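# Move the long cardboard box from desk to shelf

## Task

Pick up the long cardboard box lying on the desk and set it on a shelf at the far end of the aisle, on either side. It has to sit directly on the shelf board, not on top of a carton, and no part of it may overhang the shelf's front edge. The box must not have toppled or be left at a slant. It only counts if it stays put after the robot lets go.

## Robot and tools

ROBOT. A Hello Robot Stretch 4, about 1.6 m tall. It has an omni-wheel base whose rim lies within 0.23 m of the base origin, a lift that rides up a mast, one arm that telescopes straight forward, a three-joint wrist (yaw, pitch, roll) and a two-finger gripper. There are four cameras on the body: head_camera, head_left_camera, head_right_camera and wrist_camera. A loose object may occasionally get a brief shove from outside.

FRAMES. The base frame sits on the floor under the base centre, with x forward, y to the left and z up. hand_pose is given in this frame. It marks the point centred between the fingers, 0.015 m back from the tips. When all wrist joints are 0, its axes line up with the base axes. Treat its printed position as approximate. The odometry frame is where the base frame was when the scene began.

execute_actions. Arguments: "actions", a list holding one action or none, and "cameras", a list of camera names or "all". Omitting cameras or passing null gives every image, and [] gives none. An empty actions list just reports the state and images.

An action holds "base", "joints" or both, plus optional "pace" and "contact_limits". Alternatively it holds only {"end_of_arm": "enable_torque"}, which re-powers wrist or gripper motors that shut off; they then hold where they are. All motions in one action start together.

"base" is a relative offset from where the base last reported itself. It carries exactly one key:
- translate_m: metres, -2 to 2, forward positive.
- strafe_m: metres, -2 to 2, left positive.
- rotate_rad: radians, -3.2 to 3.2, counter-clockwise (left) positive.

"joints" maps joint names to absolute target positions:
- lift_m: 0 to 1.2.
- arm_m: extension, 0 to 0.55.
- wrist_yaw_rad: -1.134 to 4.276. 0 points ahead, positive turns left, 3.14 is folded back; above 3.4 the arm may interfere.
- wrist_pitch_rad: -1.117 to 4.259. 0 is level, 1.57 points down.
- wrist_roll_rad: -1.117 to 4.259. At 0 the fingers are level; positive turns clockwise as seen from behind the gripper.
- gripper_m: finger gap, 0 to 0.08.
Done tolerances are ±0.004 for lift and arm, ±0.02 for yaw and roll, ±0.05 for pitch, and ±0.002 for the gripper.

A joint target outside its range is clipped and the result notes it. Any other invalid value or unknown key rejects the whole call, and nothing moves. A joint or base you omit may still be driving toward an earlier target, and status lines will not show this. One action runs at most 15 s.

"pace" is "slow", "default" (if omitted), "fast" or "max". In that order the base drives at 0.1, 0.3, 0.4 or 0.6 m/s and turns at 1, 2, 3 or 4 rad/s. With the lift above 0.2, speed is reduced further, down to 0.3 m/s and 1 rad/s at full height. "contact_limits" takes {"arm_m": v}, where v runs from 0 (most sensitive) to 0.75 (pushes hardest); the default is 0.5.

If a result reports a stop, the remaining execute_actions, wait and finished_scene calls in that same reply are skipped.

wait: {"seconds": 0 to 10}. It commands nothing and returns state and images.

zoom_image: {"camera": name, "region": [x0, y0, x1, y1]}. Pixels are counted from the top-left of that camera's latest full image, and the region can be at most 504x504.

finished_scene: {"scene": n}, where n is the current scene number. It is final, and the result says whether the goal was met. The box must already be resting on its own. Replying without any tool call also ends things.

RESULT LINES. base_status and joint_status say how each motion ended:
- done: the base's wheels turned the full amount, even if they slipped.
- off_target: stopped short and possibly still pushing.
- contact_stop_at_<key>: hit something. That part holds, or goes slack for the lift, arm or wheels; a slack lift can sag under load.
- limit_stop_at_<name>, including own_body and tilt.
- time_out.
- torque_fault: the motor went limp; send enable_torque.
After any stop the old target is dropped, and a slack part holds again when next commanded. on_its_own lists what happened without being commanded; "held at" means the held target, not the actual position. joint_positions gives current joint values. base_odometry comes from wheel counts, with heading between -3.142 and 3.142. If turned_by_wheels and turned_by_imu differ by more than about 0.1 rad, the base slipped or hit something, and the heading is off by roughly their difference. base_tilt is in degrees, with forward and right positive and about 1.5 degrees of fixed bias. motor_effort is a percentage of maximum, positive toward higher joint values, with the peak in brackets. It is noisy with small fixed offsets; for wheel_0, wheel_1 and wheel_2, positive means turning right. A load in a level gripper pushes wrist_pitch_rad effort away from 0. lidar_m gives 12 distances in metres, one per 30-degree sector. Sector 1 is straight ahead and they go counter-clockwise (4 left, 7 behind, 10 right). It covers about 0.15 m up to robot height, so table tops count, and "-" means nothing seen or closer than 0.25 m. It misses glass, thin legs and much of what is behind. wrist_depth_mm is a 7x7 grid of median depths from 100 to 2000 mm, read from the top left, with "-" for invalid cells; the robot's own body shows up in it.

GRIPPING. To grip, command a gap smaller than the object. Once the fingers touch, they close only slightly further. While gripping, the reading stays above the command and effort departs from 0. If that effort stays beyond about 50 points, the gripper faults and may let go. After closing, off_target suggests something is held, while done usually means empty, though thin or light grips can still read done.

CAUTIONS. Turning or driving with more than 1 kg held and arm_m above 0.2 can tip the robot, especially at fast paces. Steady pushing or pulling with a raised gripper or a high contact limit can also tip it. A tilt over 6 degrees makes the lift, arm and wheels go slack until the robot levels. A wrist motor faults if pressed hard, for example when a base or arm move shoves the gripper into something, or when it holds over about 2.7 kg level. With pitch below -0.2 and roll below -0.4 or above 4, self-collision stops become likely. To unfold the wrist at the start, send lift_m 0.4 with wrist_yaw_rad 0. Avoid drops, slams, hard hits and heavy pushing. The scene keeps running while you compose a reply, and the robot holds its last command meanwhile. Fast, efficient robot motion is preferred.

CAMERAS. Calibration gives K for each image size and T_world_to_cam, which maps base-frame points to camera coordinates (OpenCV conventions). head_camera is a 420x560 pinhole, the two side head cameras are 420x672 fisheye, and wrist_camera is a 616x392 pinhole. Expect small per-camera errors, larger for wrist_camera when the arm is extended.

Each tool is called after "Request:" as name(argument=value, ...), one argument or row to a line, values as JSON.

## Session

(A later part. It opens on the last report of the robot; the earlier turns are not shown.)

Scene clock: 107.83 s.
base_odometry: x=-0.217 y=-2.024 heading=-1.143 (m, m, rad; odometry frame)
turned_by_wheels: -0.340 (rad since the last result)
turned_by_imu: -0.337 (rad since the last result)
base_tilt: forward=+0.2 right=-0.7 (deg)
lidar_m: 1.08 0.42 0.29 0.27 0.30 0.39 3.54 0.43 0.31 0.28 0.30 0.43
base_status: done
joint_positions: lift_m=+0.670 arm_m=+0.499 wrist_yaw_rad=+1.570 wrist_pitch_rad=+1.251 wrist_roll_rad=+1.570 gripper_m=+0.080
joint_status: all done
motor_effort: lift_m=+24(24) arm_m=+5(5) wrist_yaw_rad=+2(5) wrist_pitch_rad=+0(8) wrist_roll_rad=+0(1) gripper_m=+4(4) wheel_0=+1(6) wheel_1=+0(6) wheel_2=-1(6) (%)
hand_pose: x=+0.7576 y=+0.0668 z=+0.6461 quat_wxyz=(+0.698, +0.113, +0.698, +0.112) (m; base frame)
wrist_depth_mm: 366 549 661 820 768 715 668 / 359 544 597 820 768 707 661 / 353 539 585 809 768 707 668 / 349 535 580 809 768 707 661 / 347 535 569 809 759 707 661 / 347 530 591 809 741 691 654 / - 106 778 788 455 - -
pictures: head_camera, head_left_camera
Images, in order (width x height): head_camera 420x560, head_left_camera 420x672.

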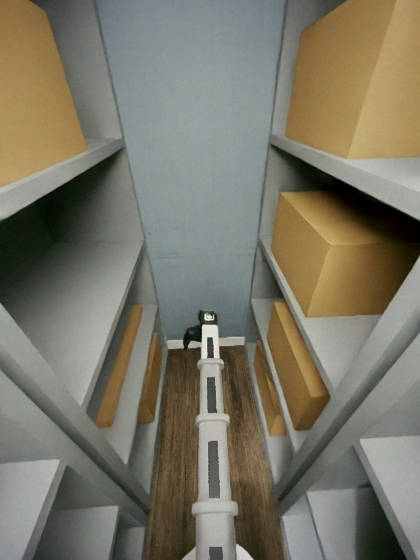

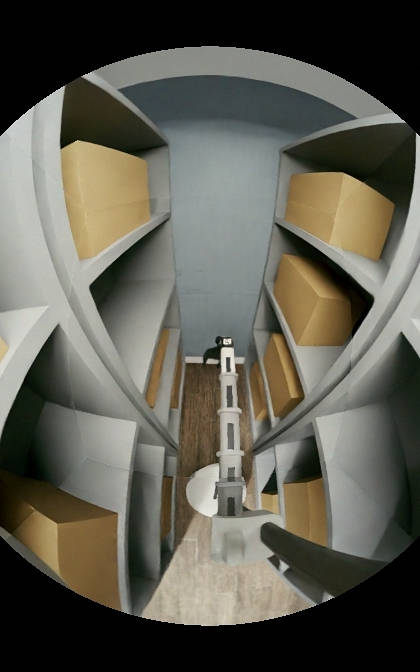

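Request:
finished_scene(
  scene=2,
)

The scene is finished: the task was done.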